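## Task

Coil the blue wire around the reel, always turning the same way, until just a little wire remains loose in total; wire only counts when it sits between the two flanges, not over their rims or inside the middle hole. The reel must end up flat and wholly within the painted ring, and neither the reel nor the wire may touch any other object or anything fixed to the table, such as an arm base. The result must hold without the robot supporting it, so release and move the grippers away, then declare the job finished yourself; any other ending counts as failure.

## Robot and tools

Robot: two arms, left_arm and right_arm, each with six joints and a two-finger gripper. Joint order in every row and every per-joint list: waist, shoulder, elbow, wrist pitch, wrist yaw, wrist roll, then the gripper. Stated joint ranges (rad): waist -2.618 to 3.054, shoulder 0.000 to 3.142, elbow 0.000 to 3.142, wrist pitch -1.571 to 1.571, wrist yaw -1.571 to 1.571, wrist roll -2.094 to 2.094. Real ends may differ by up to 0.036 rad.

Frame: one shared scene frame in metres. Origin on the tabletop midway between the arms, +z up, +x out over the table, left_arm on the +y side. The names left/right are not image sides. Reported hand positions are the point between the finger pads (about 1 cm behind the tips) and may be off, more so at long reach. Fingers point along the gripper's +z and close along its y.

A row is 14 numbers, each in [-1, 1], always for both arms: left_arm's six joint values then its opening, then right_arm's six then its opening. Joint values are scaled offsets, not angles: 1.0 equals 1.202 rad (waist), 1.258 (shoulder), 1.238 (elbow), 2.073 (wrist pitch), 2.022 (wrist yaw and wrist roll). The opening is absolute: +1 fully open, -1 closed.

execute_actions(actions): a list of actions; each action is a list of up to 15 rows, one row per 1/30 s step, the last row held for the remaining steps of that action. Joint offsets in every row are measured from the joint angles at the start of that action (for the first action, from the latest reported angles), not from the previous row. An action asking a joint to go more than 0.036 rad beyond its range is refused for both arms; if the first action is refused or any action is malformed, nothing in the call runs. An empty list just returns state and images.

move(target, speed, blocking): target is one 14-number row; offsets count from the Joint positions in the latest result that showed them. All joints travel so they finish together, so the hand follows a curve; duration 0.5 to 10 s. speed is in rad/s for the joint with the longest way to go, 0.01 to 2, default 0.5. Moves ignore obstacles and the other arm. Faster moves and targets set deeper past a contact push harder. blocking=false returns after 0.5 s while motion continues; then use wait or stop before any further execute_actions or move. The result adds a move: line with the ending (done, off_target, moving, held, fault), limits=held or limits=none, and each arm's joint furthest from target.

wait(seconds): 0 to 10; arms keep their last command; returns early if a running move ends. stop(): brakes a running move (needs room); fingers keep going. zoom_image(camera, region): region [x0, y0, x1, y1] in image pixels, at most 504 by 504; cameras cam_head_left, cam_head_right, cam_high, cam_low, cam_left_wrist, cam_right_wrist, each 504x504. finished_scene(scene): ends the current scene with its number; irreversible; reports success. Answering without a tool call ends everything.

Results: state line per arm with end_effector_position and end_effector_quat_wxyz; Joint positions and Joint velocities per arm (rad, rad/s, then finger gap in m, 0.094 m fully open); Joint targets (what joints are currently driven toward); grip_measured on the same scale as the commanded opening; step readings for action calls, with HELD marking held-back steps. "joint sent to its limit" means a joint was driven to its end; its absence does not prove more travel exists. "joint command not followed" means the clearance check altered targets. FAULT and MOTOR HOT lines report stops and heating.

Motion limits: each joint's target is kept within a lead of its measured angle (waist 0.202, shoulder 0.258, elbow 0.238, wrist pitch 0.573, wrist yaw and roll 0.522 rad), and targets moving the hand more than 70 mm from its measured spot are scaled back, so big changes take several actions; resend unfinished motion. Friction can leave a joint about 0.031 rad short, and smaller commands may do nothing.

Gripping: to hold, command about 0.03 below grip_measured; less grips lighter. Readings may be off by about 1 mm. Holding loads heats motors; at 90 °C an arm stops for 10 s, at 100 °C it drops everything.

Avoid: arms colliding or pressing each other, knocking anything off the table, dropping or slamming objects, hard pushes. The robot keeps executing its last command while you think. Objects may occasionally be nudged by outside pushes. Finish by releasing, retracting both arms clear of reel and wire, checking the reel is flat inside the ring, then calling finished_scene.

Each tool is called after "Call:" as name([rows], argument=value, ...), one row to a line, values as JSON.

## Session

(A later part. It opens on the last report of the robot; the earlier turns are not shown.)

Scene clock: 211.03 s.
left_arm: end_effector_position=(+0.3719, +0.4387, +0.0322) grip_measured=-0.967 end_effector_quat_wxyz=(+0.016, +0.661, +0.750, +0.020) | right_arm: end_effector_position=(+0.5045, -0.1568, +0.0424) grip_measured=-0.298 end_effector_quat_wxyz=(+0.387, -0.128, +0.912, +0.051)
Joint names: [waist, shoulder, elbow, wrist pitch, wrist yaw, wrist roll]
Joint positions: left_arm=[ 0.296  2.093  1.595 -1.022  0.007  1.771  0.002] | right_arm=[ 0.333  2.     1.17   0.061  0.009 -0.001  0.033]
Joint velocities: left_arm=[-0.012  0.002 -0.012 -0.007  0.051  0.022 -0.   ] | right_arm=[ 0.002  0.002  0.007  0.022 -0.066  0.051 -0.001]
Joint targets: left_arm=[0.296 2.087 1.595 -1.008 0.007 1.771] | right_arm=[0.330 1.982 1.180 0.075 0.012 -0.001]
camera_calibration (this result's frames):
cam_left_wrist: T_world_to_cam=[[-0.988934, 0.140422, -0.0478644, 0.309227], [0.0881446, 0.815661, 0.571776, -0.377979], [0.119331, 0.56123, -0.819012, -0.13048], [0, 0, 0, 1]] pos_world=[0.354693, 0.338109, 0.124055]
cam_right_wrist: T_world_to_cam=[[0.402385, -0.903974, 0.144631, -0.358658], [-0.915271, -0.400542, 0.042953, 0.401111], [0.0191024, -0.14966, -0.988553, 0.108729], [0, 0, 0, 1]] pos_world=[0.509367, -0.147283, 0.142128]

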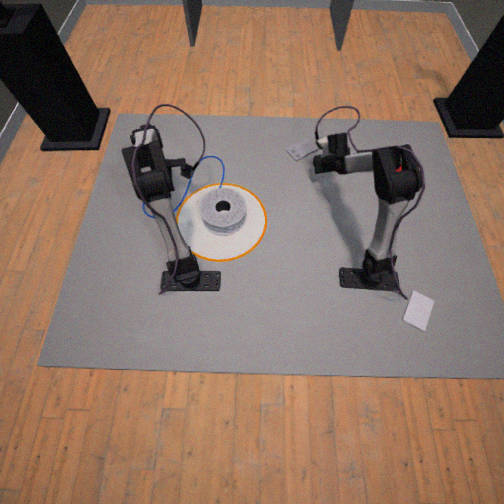

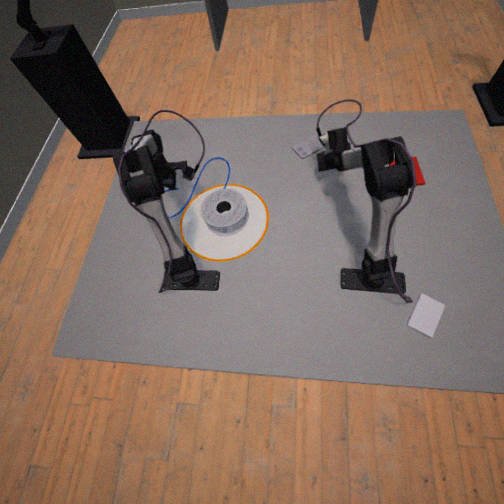

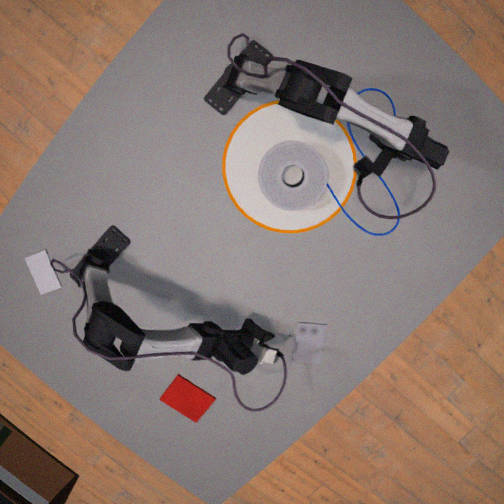

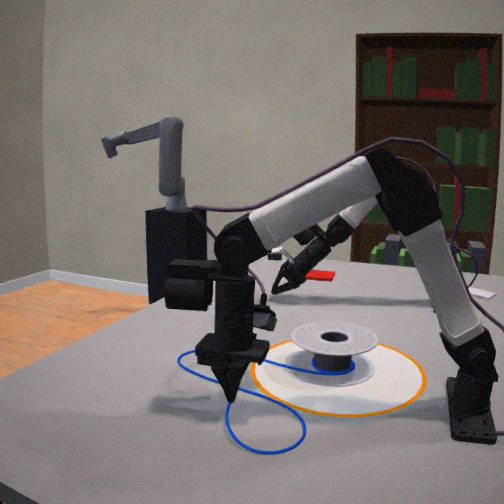

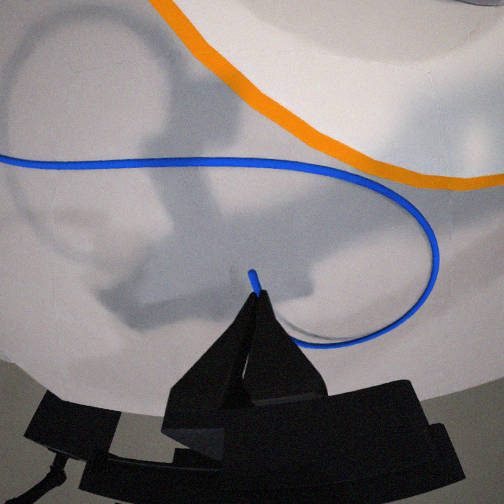

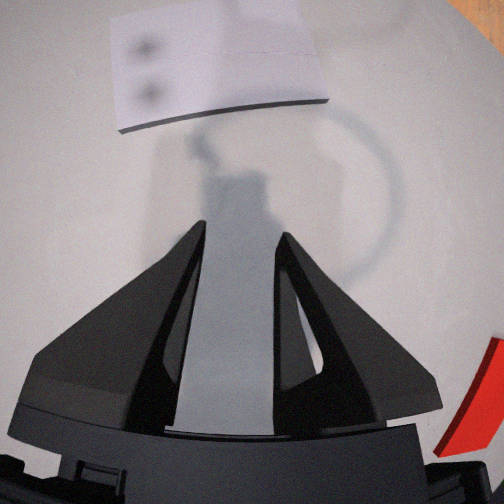

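Call:
execute_actions([
  [[0,0.0,0.02,0.02,0,0,-0.99, 0,0,0,0,0,0,-0.3],[0,0.01,0.045,0.04,0,0,-0.99, 0,0,0,0,0,0,-0.3],[0,0.025,0.07,0.06,0,0,-0.99, 0,0,0,0,0,0,-0.3],[0,0.04,0.1,0.08,0,0,-0.99, 0,0,0,0,0,0,-0.3],[-0.01,0.06,0.13,0.1,0,0,-0.99, 0,0,0,0,0,0,-0.3],[-0.02,0.08,0.16,0.12,0,0,-0.99, 0,0,0,0,0,0,-0.3],[-0.035,0.1,0.19,0.135,0,0,-0.99, 0,0,0,0,0,0,-0.3],[-0.05,0.12,0.215,0.15,0,0,-0.99, 0,0,0,0,0,0,-0.3],[-0.07,0.14,0.235,0.155,0,0,-0.99, 0,0,0,0,0,0,-0.3],[-0.09,0.155,0.25,0.155,0,0,-0.99, 0,0,0,0,0,0,-0.3],[-0.115,0.165,0.26,0.155,0,0,-0.99, 0,0,0,0,0,0,-0.3],[-0.14,0.172,0.265,0.155,0,0,-0.99, 0,0,0,0,0,0,-0.3],[-0.17,0.176,0.268,0.155,0,0,-0.99, 0,0,0,0,0,0,-0.3],[-0.2,0.176,0.268,0.155,0,0,-0.99, 0,0,0,0,0,0,-0.3],[-0.23,0.176,0.268,0.155,0,0,-0.99, 0,0,0,0,0,0,-0.3]],
  [[-0.09,0,0.005,0.01,0,0,-0.99, 0,0,0,0,0,0,-0.3],[-0.12,0,0.005,0.01,0,0,-0.99, 0,0,0,0,0,0,-0.3],[-0.15,0,0.005,0.01,0,0,-0.99, 0,0,0,0,0,0,-0.3],[-0.18,0,0.005,0.01,0,0,-0.99, 0,0,0,0,0,0,-0.3],[-0.21,0,0.005,0.01,0,0,-0.99, 0,0,0,0,0,0,-0.3],[-0.24,0,0.005,0.01,0,0,-0.99, 0,0,0,0,0,0,-0.3],[-0.27,0,0.005,0.01,0,0,-0.99, 0,0,0,0,0,0,-0.3],[-0.30,0,0.005,0.01,0,0,-0.99, 0,0,0,0,0,0,-0.3],[-0.33,0,0.005,0.01,0,0,-0.99, 0,0,0,0,0,0,-0.3],[-0.36,0,0.005,0.01,0,0,-0.99, 0,0,0,0,0,0,-0.3],[-0.385,0,0.005,0.01,0,0,-0.99, 0,0,0,0,0,0,-0.3],[-0.41,0,0.005,0.01,0,0,-0.99, 0,0,0,0,0,0,-0.3],[-0.43,0,0.005,0.01,0,0,-0.99, 0,0,0,0,0,0,-0.3],[-0.44,0,0.005,0.01,0,0,-0.99, 0,0,0,0,0,0,-0.3],[-0.45,0,0.005,0.01,0,0,-0.99, 0,0,0,0,0,0,-0.3]],
])

Scene clock: 235.73 s.
left_arm: end_effector_position=(+0.5011, +0.1010, +0.0558) grip_measured=-0.970 end_effector_quat_wxyz=(+0.181, +0.856, +0.461, +0.148) | right_arm: end_effector_position=(+0.5045, -0.1568, +0.0424) grip_measured=-0.298 end_effector_quat_wxyz=(+0.387, -0.128, +0.912, +0.051)
Joint names: [waist, shoulder, elbow, wrist pitch, wrist yaw, wrist roll]
Joint positions: left_arm=[-0.412  2.295  1.909 -0.713  0.005  1.771  0.001] | right_arm=[ 0.333  2.     1.17   0.061  0.009 -0.001  0.033]
Joint velocities: left_arm=[-0.706 -0.007 -0.007 -0.066  0.095  0.037  0.001] | right_arm=[-0.012  0.007 -0.007  0.037 -0.022  0.007  0.001]
Joint targets: left_arm=[-0.428 2.289 1.915 -0.704 0.004 1.771] | right_arm=[0.333 2.000 1.170 0.061 0.009 -0.001]
Step readings (joint positions; steps 1 to 15: 1st action; 16 to 30: 2nd action):
0: left_arm=[0.296 2.093 1.595 -1.022 0.007 1.771] | right_arm=[0.333 2.000 1.170 0.061 0.009 -0.001]
1: left_arm=[0.296 2.093 1.595 -1.021 0.007 1.771] | right_arm=[0.333 2.000 1.170 0.061 0.009 -0.001]
2: left_arm=[0.296 2.094 1.600 -1.018 0.007 1.771] | right_arm=[0.333 2.000 1.170 0.061 0.009 -0.001]
4: left_arm=[0.296 2.106 1.639 -0.998 0.007 1.771] | right_arm=[0.333 2.000 1.170 0.061 0.009 -0.001]
8: left_arm=[0.285 2.176 1.790 -0.875 0.007 1.771] | right_arm=[0.333 2.000 1.170 0.061 0.009 -0.001]
15: left_arm=[0.113 2.289 1.909 -0.725 0.004 1.771] | right_arm=[0.333 2.000 1.170 0.061 0.009 -0.001]
16: left_arm=[0.074 2.293 1.909 -0.723 0.004 1.771] | right_arm=[0.333 2.000 1.170 0.061 0.009 -0.001]
17: left_arm=[0.035 2.295 1.909 -0.723 0.004 1.771] | right_arm=[0.333 2.000 1.170 0.061 0.009 -0.001]
19: left_arm=[-0.041 2.295 1.909 -0.719 0.004 1.771] | right_arm=[0.333 2.000 1.170 0.061 0.009 -0.001]
23: left_arm=[-0.185 2.295 1.909 -0.714 0.004 1.771] | right_arm=[0.333 2.000 1.170 0.061 0.009 -0.001]
30: Joint positions above
camera_calibration (this result's frames):
cam_left_wrist: T_world_to_cam=[[-0.569252, 0.713759, -0.408045, 0.237404], [0.350645, 0.659675, 0.664738, -0.248304], [0.743639, 0.235325, -0.625798, -0.227766], [0, 0, 0, 1]] pos_world=[0.391585, 0.0479495, 0.119393]
cam_right_wrist: T_world_to_cam=[[0.402385, -0.903974, 0.144631, -0.358658], [-0.915271, -0.400542, 0.042953, 0.401111], [0.0191024, -0.14966, -0.988553, 0.108729], [0, 0, 0, 1]] pos_world=[0.509367, -0.147283, 0.142128]

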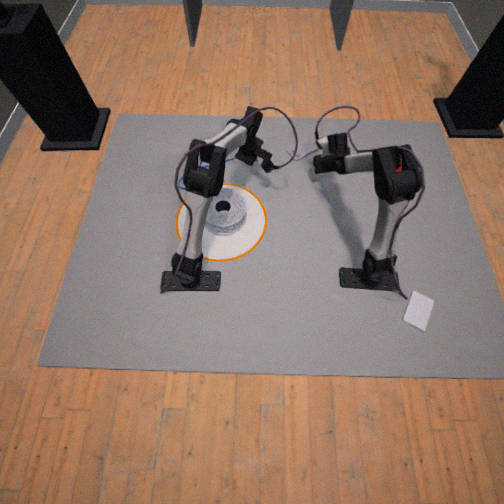

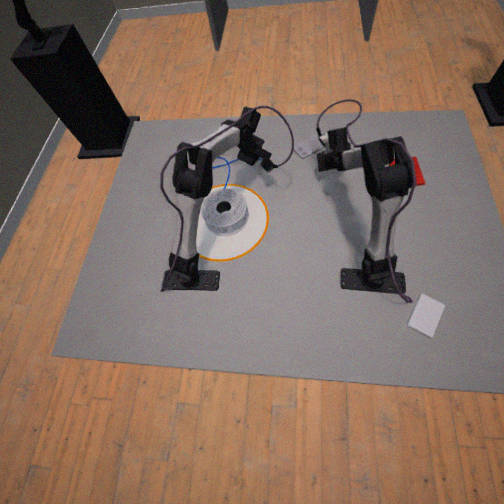

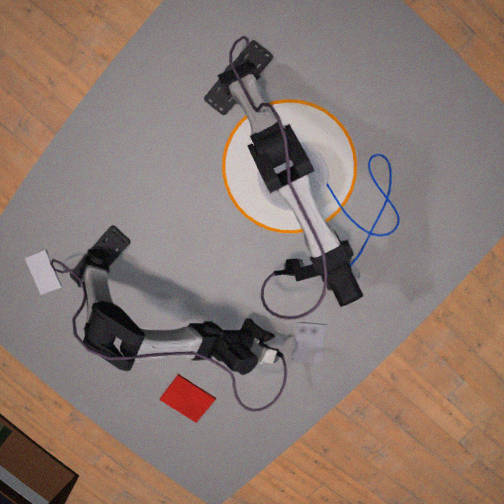

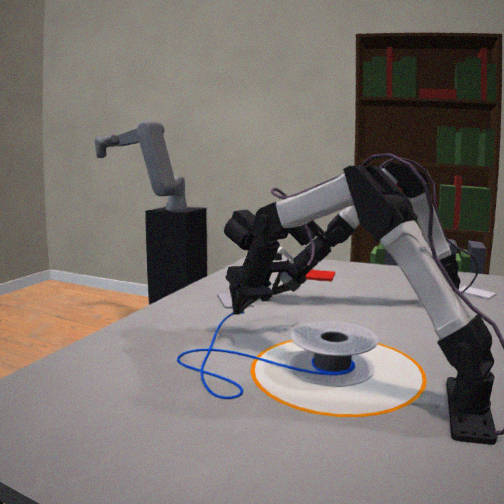

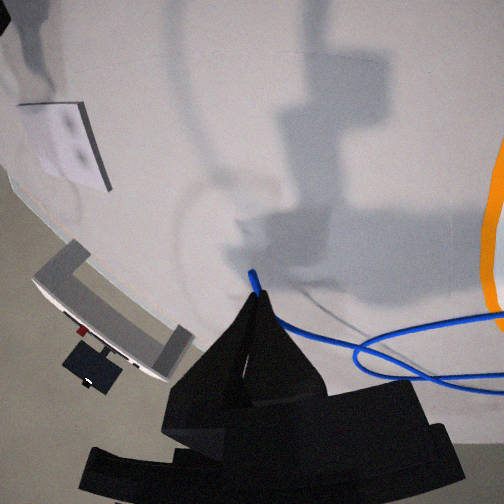

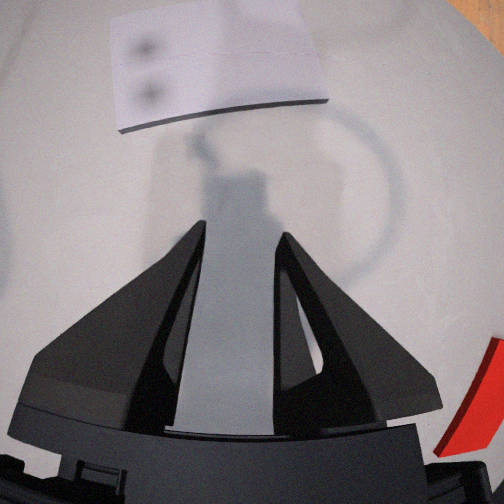

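Call:
execute_actions([
  [[-0.03,-0.005,-0.015,0.012,0,0,-0.99, 0,0,0,0,0,0,-0.3],[-0.05,-0.01,-0.035,0.024,0,0,-0.99, 0,0,0,0,0,0,-0.3],[-0.07,-0.017,-0.055,0.036,0,0,-0.99, 0,0,0,0,0,0,-0.3],[-0.09,-0.024,-0.08,0.047,0,0,-0.99, 0,0,0,0,0,0,-0.3],[-0.11,-0.03,-0.105,0.056,0,0,-0.99, 0,0,0,0,0,0,-0.3],[-0.125,-0.036,-0.125,0.063,0,0,-0.99, 0,0,0,0,0,0,-0.3],[-0.135,-0.041,-0.145,0.066,0,0,-0.99, 0,0,0,0,0,0,-0.3],[-0.142,-0.044,-0.16,0.066,0,0,-0.99, 0,0,0,0,0,0,-0.3],[-0.146,-0.046,-0.172,0.066,0,0,-0.99, 0,0,0,0,0,0,-0.3],[-0.146,-0.046,-0.18,0.066,0,0,-0.99, 0,0,0,0,0,0,-0.3],[-0.146,-0.046,-0.185,0.066,0,0,-0.99, 0,0,0,0,0,0,-0.3]],
])

Scene clock: 247.23 s.
left_arm: end_effector_position=(+0.4228, +0.0229, +0.0135) grip_measured=-0.970 end_effector_quat_wxyz=(+0.167, +0.904, +0.378, +0.110) | right_arm: end_effector_position=(+0.5045, -0.1568, +0.0424) grip_measured=-0.298 end_effector_quat_wxyz=(+0.387, -0.128, +0.912, +0.051)
Joint names: [waist, shoulder, elbow, wrist pitch, wrist yaw, wrist roll]
Joint positions: left_arm=[-0.607  2.254  1.698 -0.611  0.007  1.771  0.001] | right_arm=[ 0.333  2.     1.17   0.061  0.009 -0.001  0.033]
Joint velocities: left_arm=[ 0.09  -0.002  0.007  0.022 -0.007 -0.007 -0.001] | right_arm=[ 0.007 -0.007 -0.002 -0.037  0.022  0.051  0.001]
Joint targets: left_arm=[-0.587 2.237 1.680 -0.576 0.004 1.771] | right_arm=[0.333 2.000 1.170 0.061 0.009 -0.001]
Step readings (joint positions):
0: left_arm=[-0.432 2.295 1.909 -0.713 0.009 1.771] | right_arm=[0.333 2.000 1.170 0.061 0.009 -0.001]
1: left_arm=[-0.433 2.295 1.909 -0.712 0.009 1.771] | right_arm=[0.333 2.000 1.170 0.061 0.009 -0.001]
2: left_arm=[-0.435 2.294 1.906 -0.705 0.009 1.771] | right_arm=[0.333 2.000 1.170 0.061 0.009 -0.001]
4: left_arm=[-0.452 2.285 1.877 -0.675 0.007 1.771] | right_arm=[0.333 2.000 1.170 0.061 0.009 -0.001]
8: left_arm=[-0.538 2.259 1.774 -0.624 0.004 1.771] | right_arm=[0.333 2.000 1.170 0.061 0.009 -0.001]
15: Joint positions above
camera_calibration (this result's frames):
cam_left_wrist: T_world_to_cam=[[-0.442057, 0.824713, -0.352751, 0.174224], [0.511319, 0.554797, 0.656317, -0.206707], [0.736979, 0.109761, -0.666944, -0.171359], [0, 0, 0, 1]] pos_world=[0.308998, -0.0101956, 0.082836]
cam_right_wrist: T_world_to_cam=[[0.402385, -0.903974, 0.144631, -0.358658], [-0.915271, -0.400542, 0.042953, 0.401111], [0.0191024, -0.14966, -0.988553, 0.108729], [0, 0, 0, 1]] pos_world=[0.509367, -0.147283, 0.142128]

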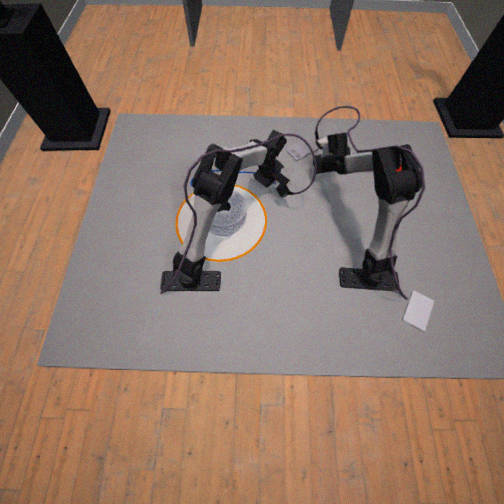

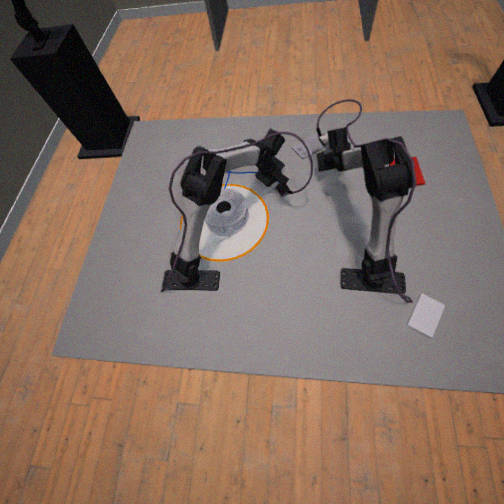

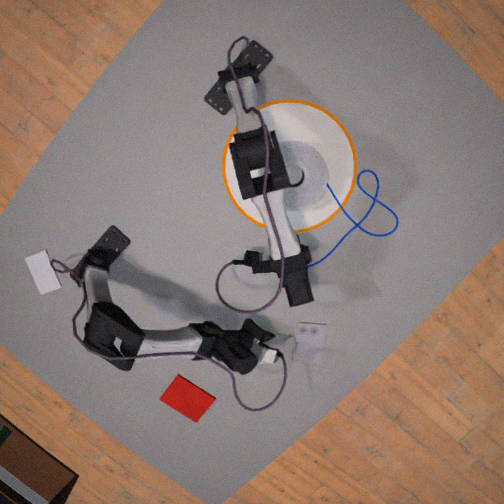

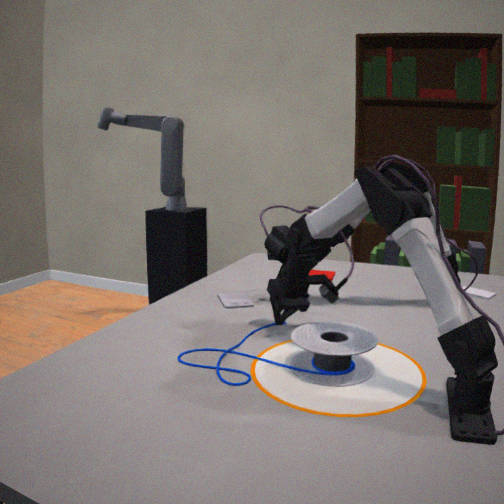

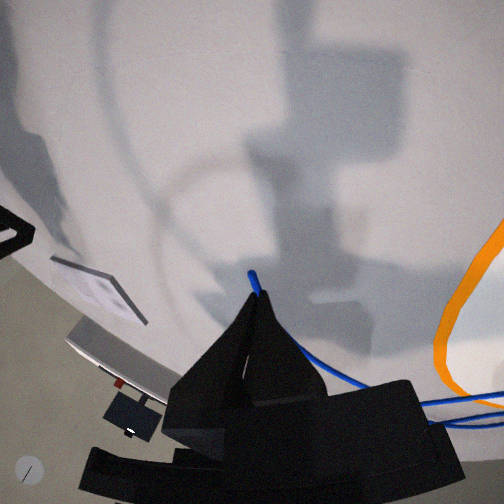

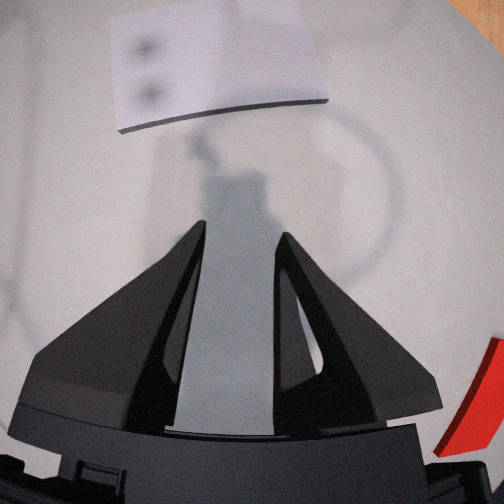

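Call:
execute_actions([
  [[0,0,0,0,0,0,-0.9, 0,0,0,0,0,0,-0.3],[0,-0.005,0,0,0,0,-0.8, 0,0,0,0,0,0,-0.3],[0,-0.015,0,0,0,0,-0.7, 0,0,0,0,0,0,-0.3],[0,-0.035,0,0,0,0,-0.7, 0,0,0,0,0,0,-0.3],[0,-0.065,0,-0.01,0,0,-0.7, 0,0,0,0,0,0,-0.3],[0.01,-0.1,-0.015,-0.03,0,0.01,-0.7, 0,0,0,0,0,0,-0.3],[0.025,-0.14,-0.04,-0.06,0,0.02,-0.7, 0,0,0,0,0,0,-0.3],[0.045,-0.185,-0.075,-0.09,0,0.04,-0.7, 0,0,0,0,0,0,-0.3],[0.065,-0.23,-0.11,-0.125,0,0.06,-0.8, 0.01,0,0,0,0,0,-0.3],[0.085,-0.28,-0.15,-0.16,0,0.08,-0.9, 0.02,0,0,0,0,0,-0.3],[0.105,-0.33,-0.19,-0.195,0,0.1,-0.9, 0.035,0,0,0,0,0,-0.3],[0.125,-0.38,-0.235,-0.225,0,0.105,-0.9, 0.05,0,0,0,0,0,-0.3],[0.145,-0.43,-0.28,-0.25,0,0.105,-0.9, 0.07,0,0,0,0,0,-0.3],[0.158,-0.47,-0.325,-0.27,0,0.105,-0.9, 0.09,0,0,0,0,0,-0.3],[0.166,-0.508,-0.363,-0.285,0,0.105,-0.9, 0.11,0,0,0,0,0,-0.3]],
])

Call:
wait(seconds=0.3)

Scene clock: 277.27 s.
left_arm: end_effector_position=(+0.3608, +0.1298, +0.1220) grip_measured=-0.898 end_effector_quat_wxyz=(+0.143, +0.904, +0.385, +0.122) | right_arm: end_effector_position=(+0.4937, -0.1234, +0.0424) grip_measured=-0.298 end_effector_quat_wxyz=(+0.385, -0.159, +0.907, +0.063)
Joint names: [waist, shoulder, elbow, wrist pitch, wrist yaw, wrist roll]
Joint positions: left_arm=[-0.472  1.777  1.452 -0.867  0.008  1.893  0.005] | right_arm=[ 0.402  2.     1.17   0.061  0.011 -0.001  0.033]
Joint velocities: left_arm=[ 0.579 -1.355 -1.111 -0.989 -0.051  0.286  0.   ] | right_arm=[ 0.696  0.012 -0.002 -0.037  0.037  0.022  0.001]
Joint targets: left_arm=[-0.444 1.705 1.352 -1.046 0.007 1.940] | right_arm=[0.466 2.000 1.170 0.061 0.009 -0.001]
Step readings (joint positions):
0: left_arm=[-0.594 2.254 1.698 -0.593 0.007 1.771] | right_arm=[0.333 2.000 1.170 0.061 0.009 -0.001]
1: left_arm=[-0.594 2.254 1.698 -0.593 0.007 1.771] | right_arm=[0.333 2.000 1.170 0.061 0.009 -0.001]
2: left_arm=[-0.594 2.254 1.698 -0.593 0.007 1.771] | right_arm=[0.333 2.000 1.170 0.061 0.009 -0.001]
4: left_arm=[-0.596 2.252 1.698 -0.594 0.007 1.771] | right_arm=[0.333 2.000 1.170 0.061 0.009 -0.001]
8: left_arm=[-0.593 2.155 1.663 -0.645 0.007 1.789] | right_arm=[0.333 2.000 1.170 0.061 0.009 -0.001]
15: Joint positions above
camera_calibration (this result's frames):
cam_left_wrist: T_world_to_cam=[[-0.459746, 0.831659, -0.311412, 0.0974015], [0.498467, 0.531888, 0.684562, -0.301333], [0.734958, 0.159496, -0.659088, -0.07181], [0, 0, 0, 1]] pos_world=[0.247762, 0.0907237, 0.189284]
cam_right_wrist: T_world_to_cam=[[0.462195, -0.874689, 0.145931, -0.350088], [-0.886285, -0.461128, 0.0431248, 0.382805], [0.0295719, -0.149268, -0.988354, 0.108807], [0, 0, 0, 1]] pos_world=[0.497866, -0.113454, 0.14212]

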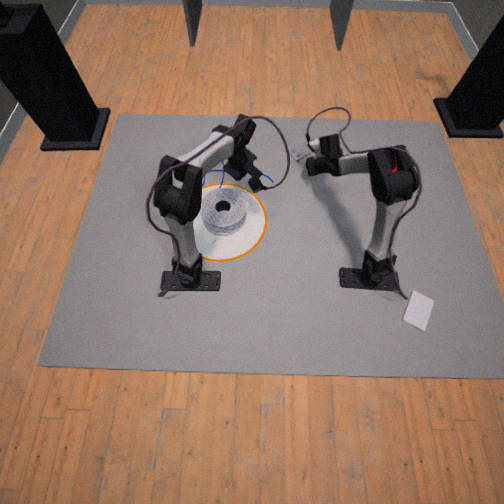

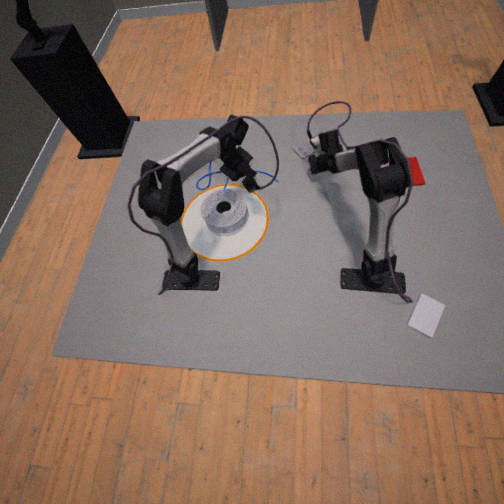

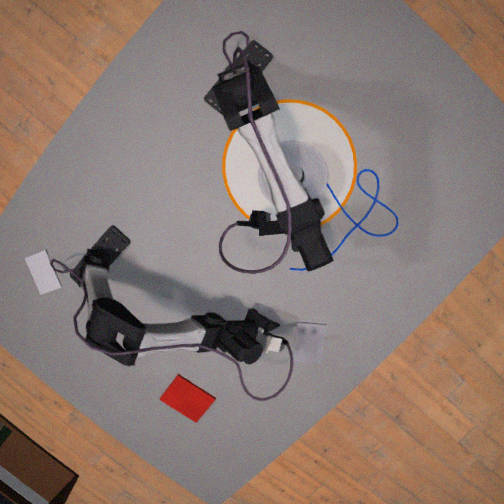

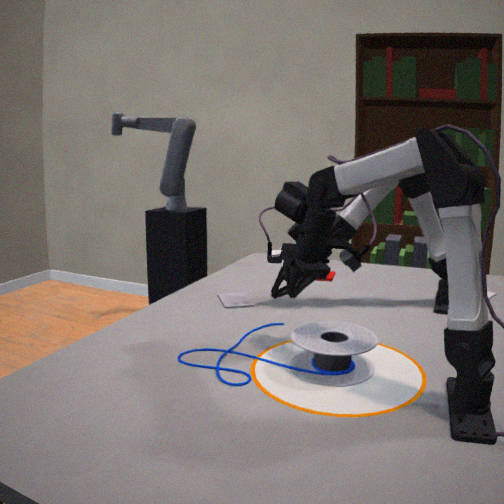

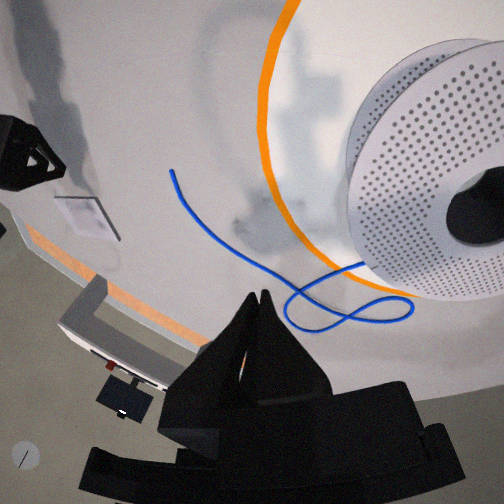

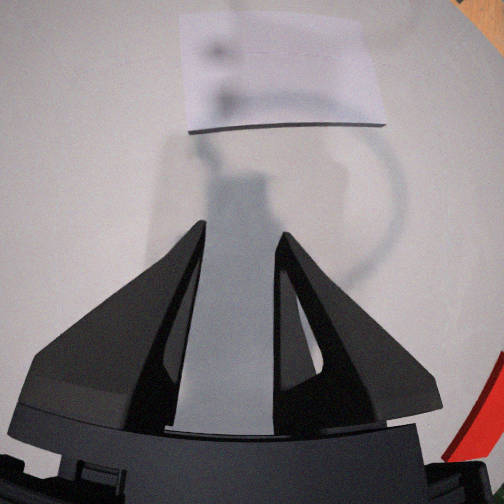

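Scene clock: 277.57 s.
left_arm: end_effector_position=(+0.3160, +0.1649, +0.1148) grip_measured=-0.898 end_effector_quat_wxyz=(+0.086, +0.914, +0.389, +0.077) | right_arm: end_effector_position=(+0.4797, -0.0887, +0.0424) grip_measured=-0.298 end_effector_quat_wxyz=(+0.382, -0.192, +0.900, +0.078)
Joint names: [waist, shoulder, elbow, wrist pitch, wrist yaw, wrist roll]
Joint positions: left_arm=[-0.438  1.698  1.374 -1.016  0.007  1.928  0.005] | right_arm=[ 0.473  2.     1.17   0.061  0.007 -0.001  0.033]
Joint velocities: left_arm=[ 0.017 -0.007  0.022 -0.051 -0.11   0.051 -0.   ] | right_arm=[ 0.022 -0.002 -0.002 -0.066 -0.022 -0.022 -0.   ]
Joint targets: left_arm=[-0.444 1.705 1.352 -1.046 0.007 1.940] | right_arm=[0.465 2.000 1.170 0.061 0.009 -0.001]
wait: 0.30 s; no rest
camera_calibration (this result's frames):
cam_left_wrist: T_world_to_cam=[[-0.493233, 0.849055, -0.189281, 0.0390882], [0.584721, 0.484697, 0.650515, -0.308364], [0.644067, 0.210179, -0.735529, -0.0200649], [0, 0, 0, 1]] pos_world=[0.21251, 0.120492, 0.193236]
cam_right_wrist: T_world_to_cam=[[0.525575, -0.838542, 0.143591, -0.340385], [-0.849828, -0.525318, 0.0428142, 0.363242], [0.0395297, -0.14453, -0.988711, 0.110053], [0, 0, 0, 1]] pos_world=[0.483241, -0.0787036, 0.142135]

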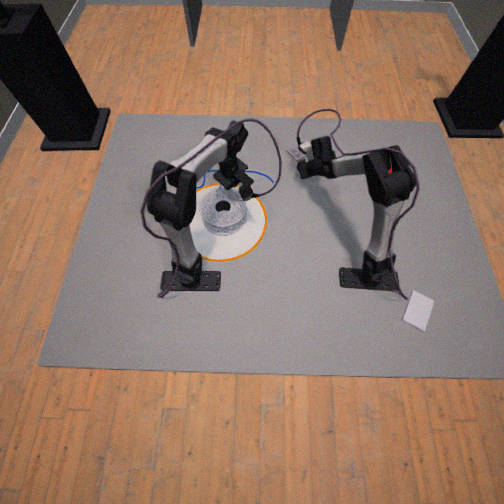

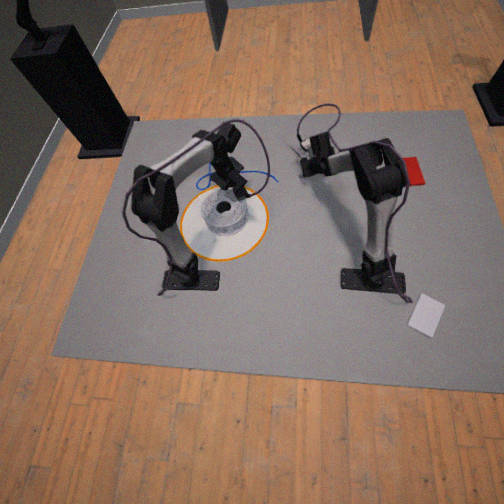

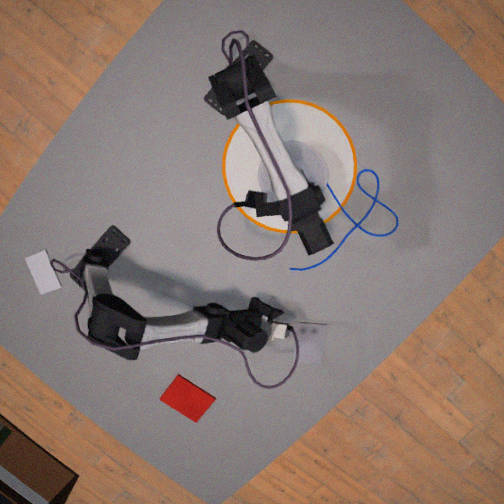

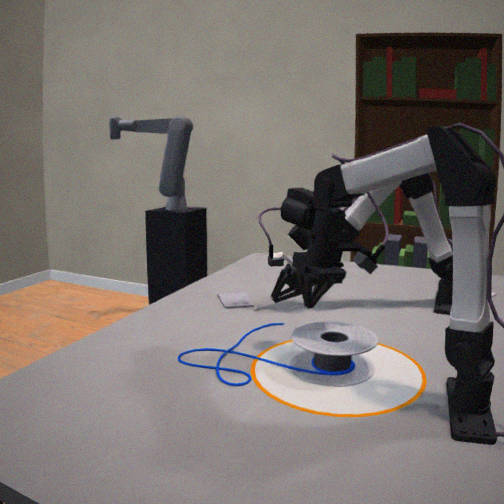

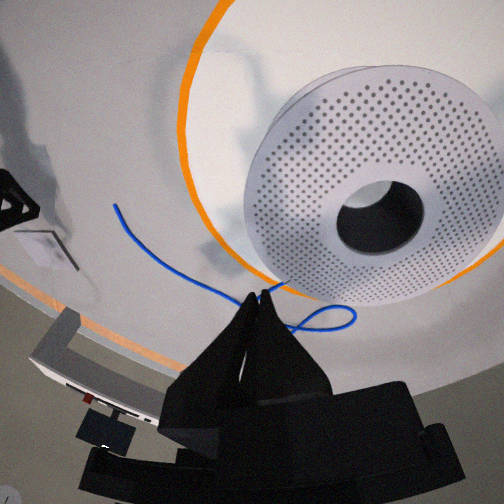

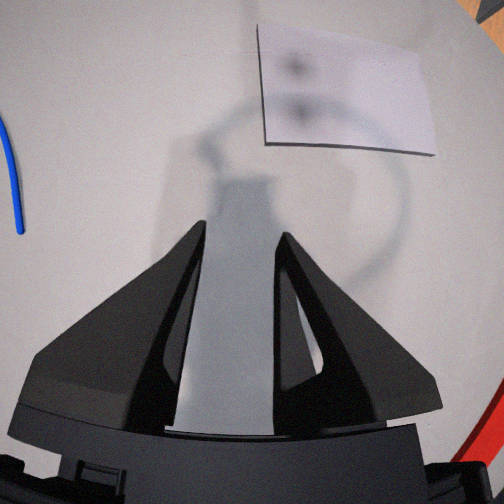

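Call:
execute_actions([
  [[0.01,-0.012,-0.02,-0.025,0,0.01,-0.95, 0.02,0,0,0,0,0,-0.3],[0.02,-0.025,-0.045,-0.045,0,0.02,-0.95, 0.045,0,0,0,0,0,-0.3],[0.03,-0.037,-0.07,-0.06,0,0.03,-0.95, 0.075,0,0,0,0,0,-0.3],[0.038,-0.048,-0.095,-0.07,0,0.035,-0.95, 0.105,0,0,0,0,0,-0.3],[0.043,-0.056,-0.115,-0.074,0,0.035,-0.95, 0.135,0,0,0,0,0,-0.3],[0.045,-0.062,-0.13,-0.074,0,0.035,-0.95, 0.16,0,0,0,0,0,-0.3],[0.045,-0.065,-0.14,-0.074,0,0.035,-0.95, 0.18,0,0,0,0,0,-0.3],[0.045,-0.065,-0.147,-0.074,0,0.035,-0.95, 0.192,0,0,0,0,0,-0.3],[0.045,-0.065,-0.15,-0.074,0,0.035,-0.95, 0.2,0,0,0,0,0,-0.3],[0.045,-0.065,-0.15,-0.074,0,0.035,-0.95, 0.203,0,0,0,0,0,-0.3]],
])

Scene clock: 326.17 s.
left_arm: end_effector_position=(+0.2497, +0.2088, +0.0842) grip_measured=-0.948 end_effector_quat_wxyz=(+0.001, +0.922, +0.387, -0.005) | right_arm: end_effector_position=(+0.4104, +0.0247, +0.0424) grip_measured=-0.298 end_effector_quat_wxyz=(+0.369, -0.306, +0.868, +0.129)
Joint names: [waist, shoulder, elbow, wrist pitch, wrist yaw, wrist roll]
Joint positions: left_arm=[-0.388  1.634  1.206 -1.15   0.007  1.988  0.002] | right_arm=[ 0.73   2.     1.17   0.061  0.002 -0.001  0.033]
Joint velocities: left_arm=[-0.007 -0.007 -0.007  0.007 -0.051  0.037  0.   ] | right_arm=[-0.076 -0.002  0.012 -0.051 -0.022  0.051 -0.   ]
Joint targets: left_arm=[-0.384 1.616 1.188 -1.169 0.007 1.999] | right_arm=[0.717 2.000 1.170 0.061 0.007 -0.001]
Step readings (joint positions):
0: left_arm=[-0.438 1.698 1.374 -1.024 0.007 1.933] | right_arm=[0.473 2.000 1.170 0.061 0.007 -0.001]
1: left_arm=[-0.438 1.698 1.374 -1.026 0.007 1.934] | right_arm=[0.474 2.000 1.170 0.061 0.007 -0.001]
2: left_arm=[-0.436 1.695 1.369 -1.029 0.007 1.938] | right_arm=[0.480 2.000 1.170 0.061 0.008 -0.001]
4: left_arm=[-0.424 1.675 1.331 -1.047 0.007 1.954] | right_arm=[0.512 2.000 1.170 0.061 0.012 -0.001]
8: left_arm=[-0.390 1.636 1.234 -1.115 0.007 1.976] | right_arm=[0.654 2.000 1.170 0.061 0.012 -0.001]
15: Joint positions above
camera_calibration (this result's frames):
cam_left_wrist: T_world_to_cam=[[-0.504259, 0.863552, 0.000148121, -0.0528824], [0.720478, 0.420619, 0.551354, -0.283073], [0.476061, 0.278132, -0.834271, 0.0270011], [0, 0, 0, 1]] pos_world=[0.164427, 0.157223, 0.178608]
cam_right_wrist: T_world_to_cam=[[0.723784, -0.675577, 0.140472, -0.294099], [-0.686114, -0.726258, 0.0423905, 0.301723], [0.0733809, -0.127061, -0.989177, 0.114877], [0, 0, 0, 1]] pos_world=[0.411451, 0.0350392, 0.142157]

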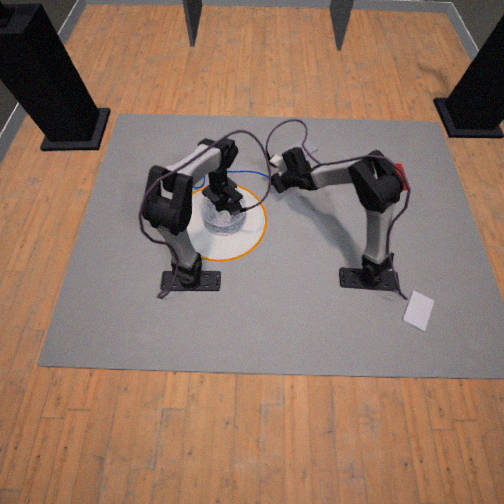

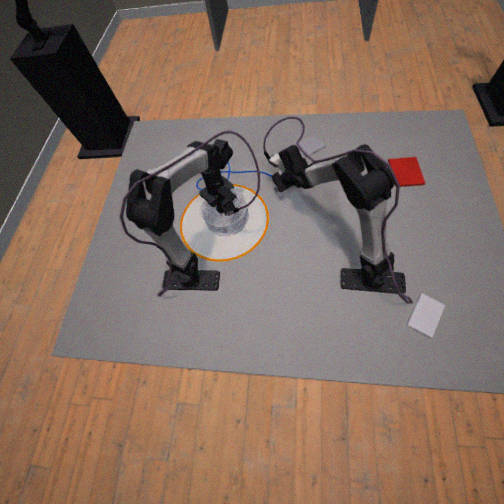

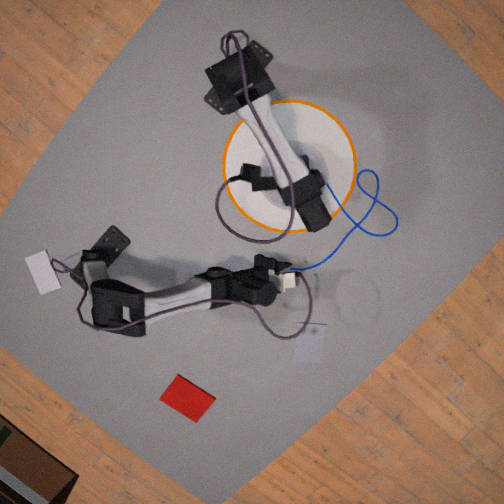

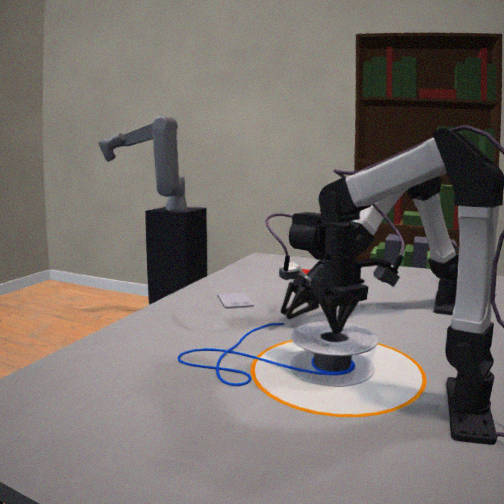

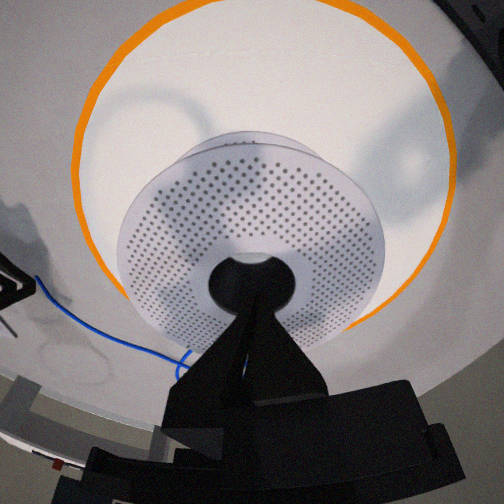

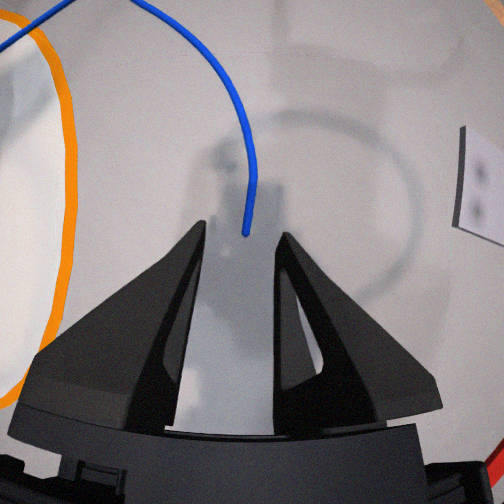

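Call:
execute_actions([
  [[0,0.005,-0.01,0.015,0,0,-0.95, -0.008,0.008,0.015,0.008,0,0,-0.3],[0,0.01,-0.02,0.03,0,0,-0.95, -0.012,0.018,0.03,0.016,0,0,-0.3],[0,0.016,-0.032,0.042,0,0,-0.95, -0.014,0.03,0.045,0.024,0,0,-0.3],[0,0.022,-0.045,0.052,0,0,-0.95, -0.014,0.043,0.057,0.03,0,0,-0.3],[0,0.027,-0.057,0.06,0,0,-0.95, -0.014,0.056,0.066,0.033,0,0,-0.3],[0,0.03,-0.068,0.065,0,0,-0.95, -0.014,0.068,0.072,0.033,0,0,-0.3],[0,0.032,-0.078,0.067,0,0,-0.95, -0.014,0.079,0.072,0.033,0,0,-0.3],[0,0.032,-0.085,0.067,0,0,-0.95, -0.014,0.088,0.072,0.033,0,0,-0.3],[0,0.032,-0.09,0.067,0,0,-0.93, -0.014,0.095,0.072,0.033,0,0,-0.3],[0,0.032,-0.091,0.067,0,0,-0.9, -0.014,0.1,0.072,0.033,0,0,-0.3],[0,0.032,-0.091,0.067,0,0,-0.85, -0.014,0.102,0.072,0.033,0,0,-0.3],[0,0.032,-0.091,0.067,0,0,-0.8, -0.014,0.102,0.072,0.033,0,0,-0.3],[0,0.032,-0.091,0.067,0,0,-0.75, -0.014,0.102,0.072,0.033,0,0,-0.3],[0,0.032,-0.091,0.067,0,0,-0.7, -0.014,0.102,0.072,0.033,0,0,-0.3],[0,0.032,-0.091,0.067,0,0,-0.65, -0.014,0.102,0.072,0.033,0,0,-0.3]],
])

Scene clock: 348.20 s.
left_arm: end_effector_position=(+0.2464, +0.2100, +0.0548) grip_measured=-0.674 end_effector_quat_wxyz=(-0.003, +0.922, +0.386, -0.009) | right_arm: end_effector_position=(+0.4321, +0.0390, +0.0244) grip_measured=-0.298 end_effector_quat_wxyz=(+0.379, -0.303, +0.865, +0.131)
Joint names: [waist, shoulder, elbow, wrist pitch, wrist yaw, wrist roll]
Joint positions: left_arm=[-0.388  1.658  1.113 -1.042  0.007  1.991  0.015] | right_arm=[ 0.725  2.116  1.249  0.122  0.002 -0.001  0.033]
Joint velocities: left_arm=[ 0.002  0.012 -0.012  0.007  0.037 -0.095  0.045] | right_arm=[ 0.002 -0.007 -0.012  0.037 -0.11  -0.007 -0.   ]
Joint targets: left_arm=[-0.388 1.674 1.094 -1.011 0.007 1.988] | right_arm=[0.713 2.128 1.259 0.130 0.002 -0.001]
Step readings (joint positions):
0: left_arm=[-0.388 1.634 1.206 -1.150 0.007 1.991] | right_arm=[0.725 2.000 1.170 0.061 0.002 -0.001]
1: left_arm=[-0.388 1.634 1.206 -1.149 0.007 1.991] | right_arm=[0.725 2.000 1.170 0.062 0.002 -0.001]
2: left_arm=[-0.388 1.634 1.206 -1.145 0.007 1.991] | right_arm=[0.725 2.000 1.172 0.062 0.002 -0.001]
4: left_arm=[-0.388 1.634 1.198 -1.118 0.007 1.991] | right_arm=[0.725 2.013 1.193 0.070 0.002 -0.001]
8: left_arm=[-0.388 1.644 1.147 -1.064 0.007 1.991] | right_arm=[0.725 2.063 1.245 0.109 0.002 -0.001]
15: Joint positions above
camera_calibration (this result's frames):
cam_left_wrist: T_world_to_cam=[[-0.501906, 0.864879, 0.00867574, -0.056961], [0.727274, 0.41658, 0.545467, -0.265509], [0.468148, 0.280083, -0.838088, 0.00549184], [0, 0, 0, 1]] pos_world=[0.161938, 0.158332, 0.149923]
cam_right_wrist: T_world_to_cam=[[0.718057, -0.680981, 0.143733, -0.295008], [-0.689998, -0.723562, 0.0189668, 0.329846], [0.0910834, -0.112794, -0.989435, 0.0891699], [0, 0, 0, 1]] pos_world=[0.431304, 0.0478273, 0.124374]

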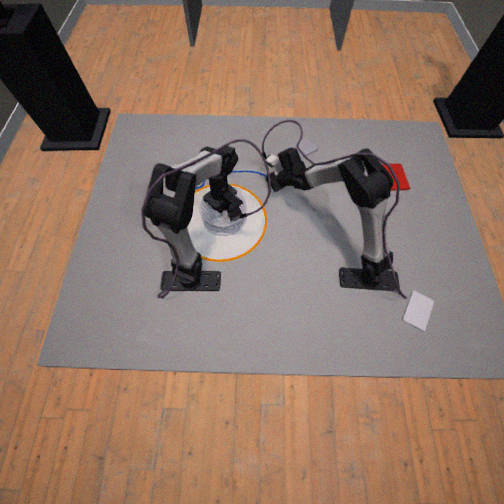

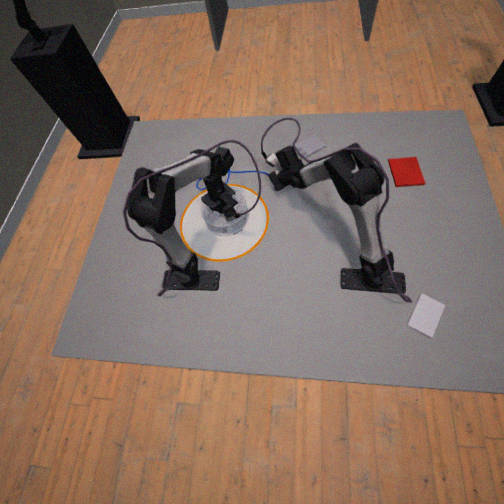

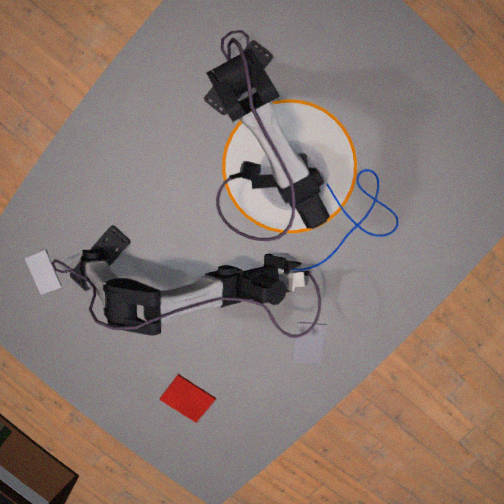

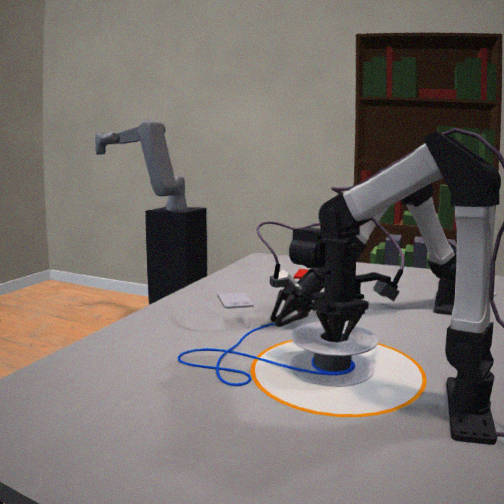

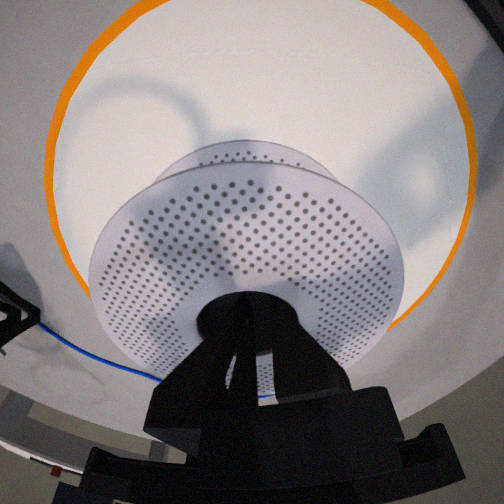

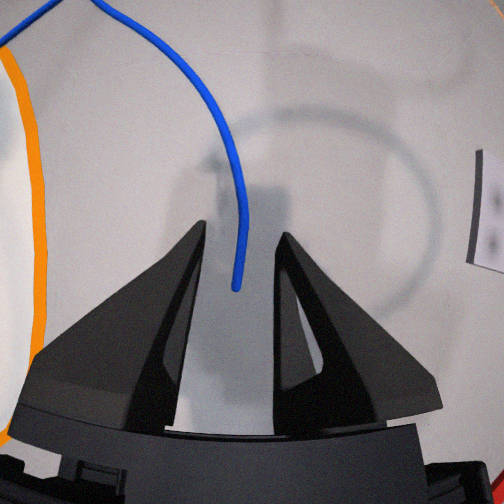

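Call:
execute_actions([
  [[0,0.005,-0.005,0.012,0,0,-0.63, 0,0.008,-0.012,0,0,0,-0.4],[0,0.005,-0.005,0.012,0,0,-0.61, 0,0.008,-0.022,-0.003,0,0,-0.5],[0,0.005,-0.005,0.012,0,0,-0.59, 0,0.008,-0.029,-0.006,0,0,-0.6],[0,0.005,-0.005,0.012,0,0,-0.57, 0,0.008,-0.032,-0.008,0,0,-0.65],[0,0.005,-0.005,0.012,0,0,-0.555, 0,0.008,-0.032,-0.008,0,0,-0.7],[0,0.005,-0.005,0.012,0,0,-0.54, 0,0.008,-0.032,-0.008,0,0,-0.72],[0,0.005,-0.005,0.012,0,0,-0.525, 0,0.008,-0.032,-0.008,0,0,-0.74],[0,0.005,-0.005,0.012,0,0,-0.51, 0,0.008,-0.032,-0.008,0,0,-0.8],[0,0.005,-0.005,0.012,0,0,-0.5, 0,0.008,-0.032,-0.008,0,0,-0.86],[0,0.005,-0.005,0.012,0,0,-0.49, 0,0.008,-0.032,-0.008,0,0,-0.91],[0,0.005,-0.005,0.012,0,0,-0.48, 0,0.008,-0.032,-0.008,0,0,-0.95],[0,0.005,-0.005,0.012,0,0,-0.47, 0,0.008,-0.032,-0.008,0,0,-0.975],[0,0.005,-0.005,0.012,0,0,-0.46, 0,0.008,-0.032,-0.008,0,0,-0.985]],
])

Scene clock: 361.67 s.
left_arm: end_effector_position=(+0.2501, +0.2085, +0.0548) grip_measured=-0.462 end_effector_quat_wxyz=(+0.003, +0.922, +0.386, -0.003) | right_arm: end_effector_position=(+0.4315, +0.0386, +0.0233) grip_measured=-0.967 end_effector_quat_wxyz=(+0.381, -0.302, +0.864, +0.132)
Joint names: [waist, shoulder, elbow, wrist pitch, wrist yaw, wrist roll]
Joint positions: left_arm=[-0.388  1.658  1.113 -1.026  0.008  1.991  0.025] | right_arm=[ 0.725  2.116  1.24   0.135  0.002 -0.001  0.002]
Joint velocities: left_arm=[ 0.002 -0.012  0.002 -0.037  0.022  0.037  0.   ] | right_arm=[ 0.002 -0.007  0.002  0.007 -0.022 -0.007  0.   ]
Joint targets: left_arm=[-0.388 1.664 1.106 -1.017 0.008 1.991] | right_arm=[0.725 2.126 1.209 0.106 0.002 -0.001]
Step readings (joint positions):
0: left_arm=[-0.388 1.658 1.113 -1.032 0.007 1.991] | right_arm=[0.725 2.116 1.249 0.124 0.002 -0.001]
1: left_arm=[-0.388 1.658 1.113 -1.032 0.007 1.991] | right_arm=[0.725 2.116 1.249 0.124 0.002 -0.001]
2: left_arm=[-0.388 1.658 1.113 -1.032 0.007 1.991] | right_arm=[0.725 2.116 1.248 0.124 0.002 -0.001]
4: left_arm=[-0.388 1.658 1.113 -1.032 0.007 1.991] | right_arm=[0.725 2.116 1.243 0.128 0.002 -0.001]
8: left_arm=[-0.388 1.658 1.113 -1.030 0.007 1.991] | right_arm=[0.725 2.116 1.240 0.134 0.002 -0.001]
15: Joint positions above
camera_calibration (this result's frames):
cam_left_wrist: T_world_to_cam=[[-0.501944, 0.864889, -0.00449004, -0.0530309], [0.718974, 0.420136, 0.553681, -0.26668], [0.480758, 0.274688, -0.832717, 0.00182251], [0, 0, 0, 1]] pos_world=[0.164241, 0.157407, 0.148935]
cam_right_wrist: T_world_to_cam=[[0.717843, -0.681151, 0.143998, -0.294583], [-0.689843, -0.7238, 0.0151526, 0.329186], [0.0939049, -0.110214, -0.989462, 0.0867032], [0, 0, 0, 1]] pos_world=[0.430409, 0.0471651, 0.123221]

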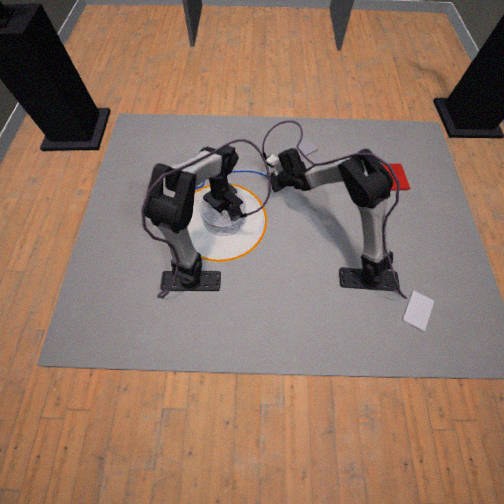

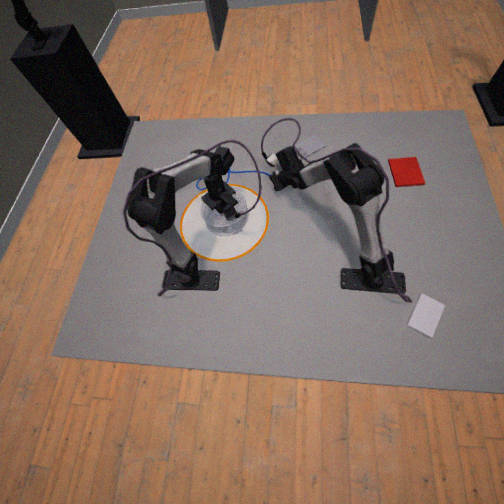

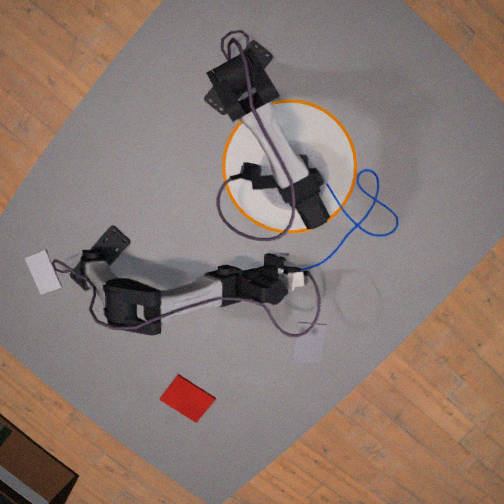

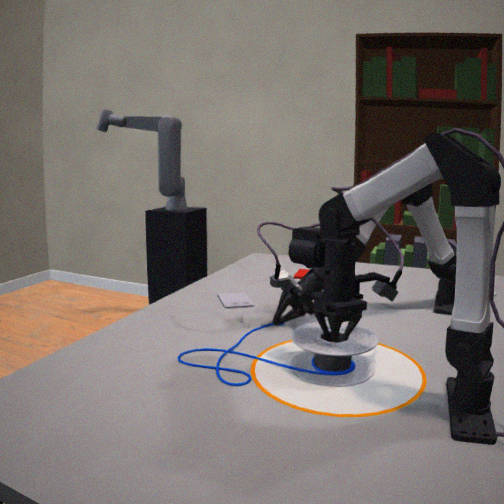

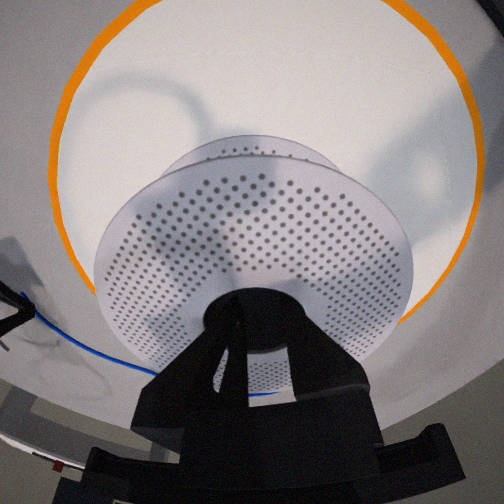

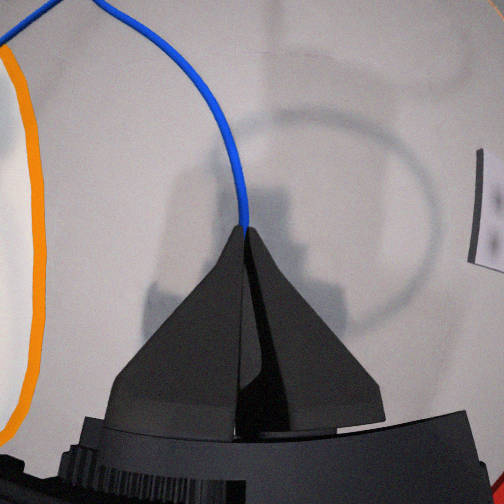

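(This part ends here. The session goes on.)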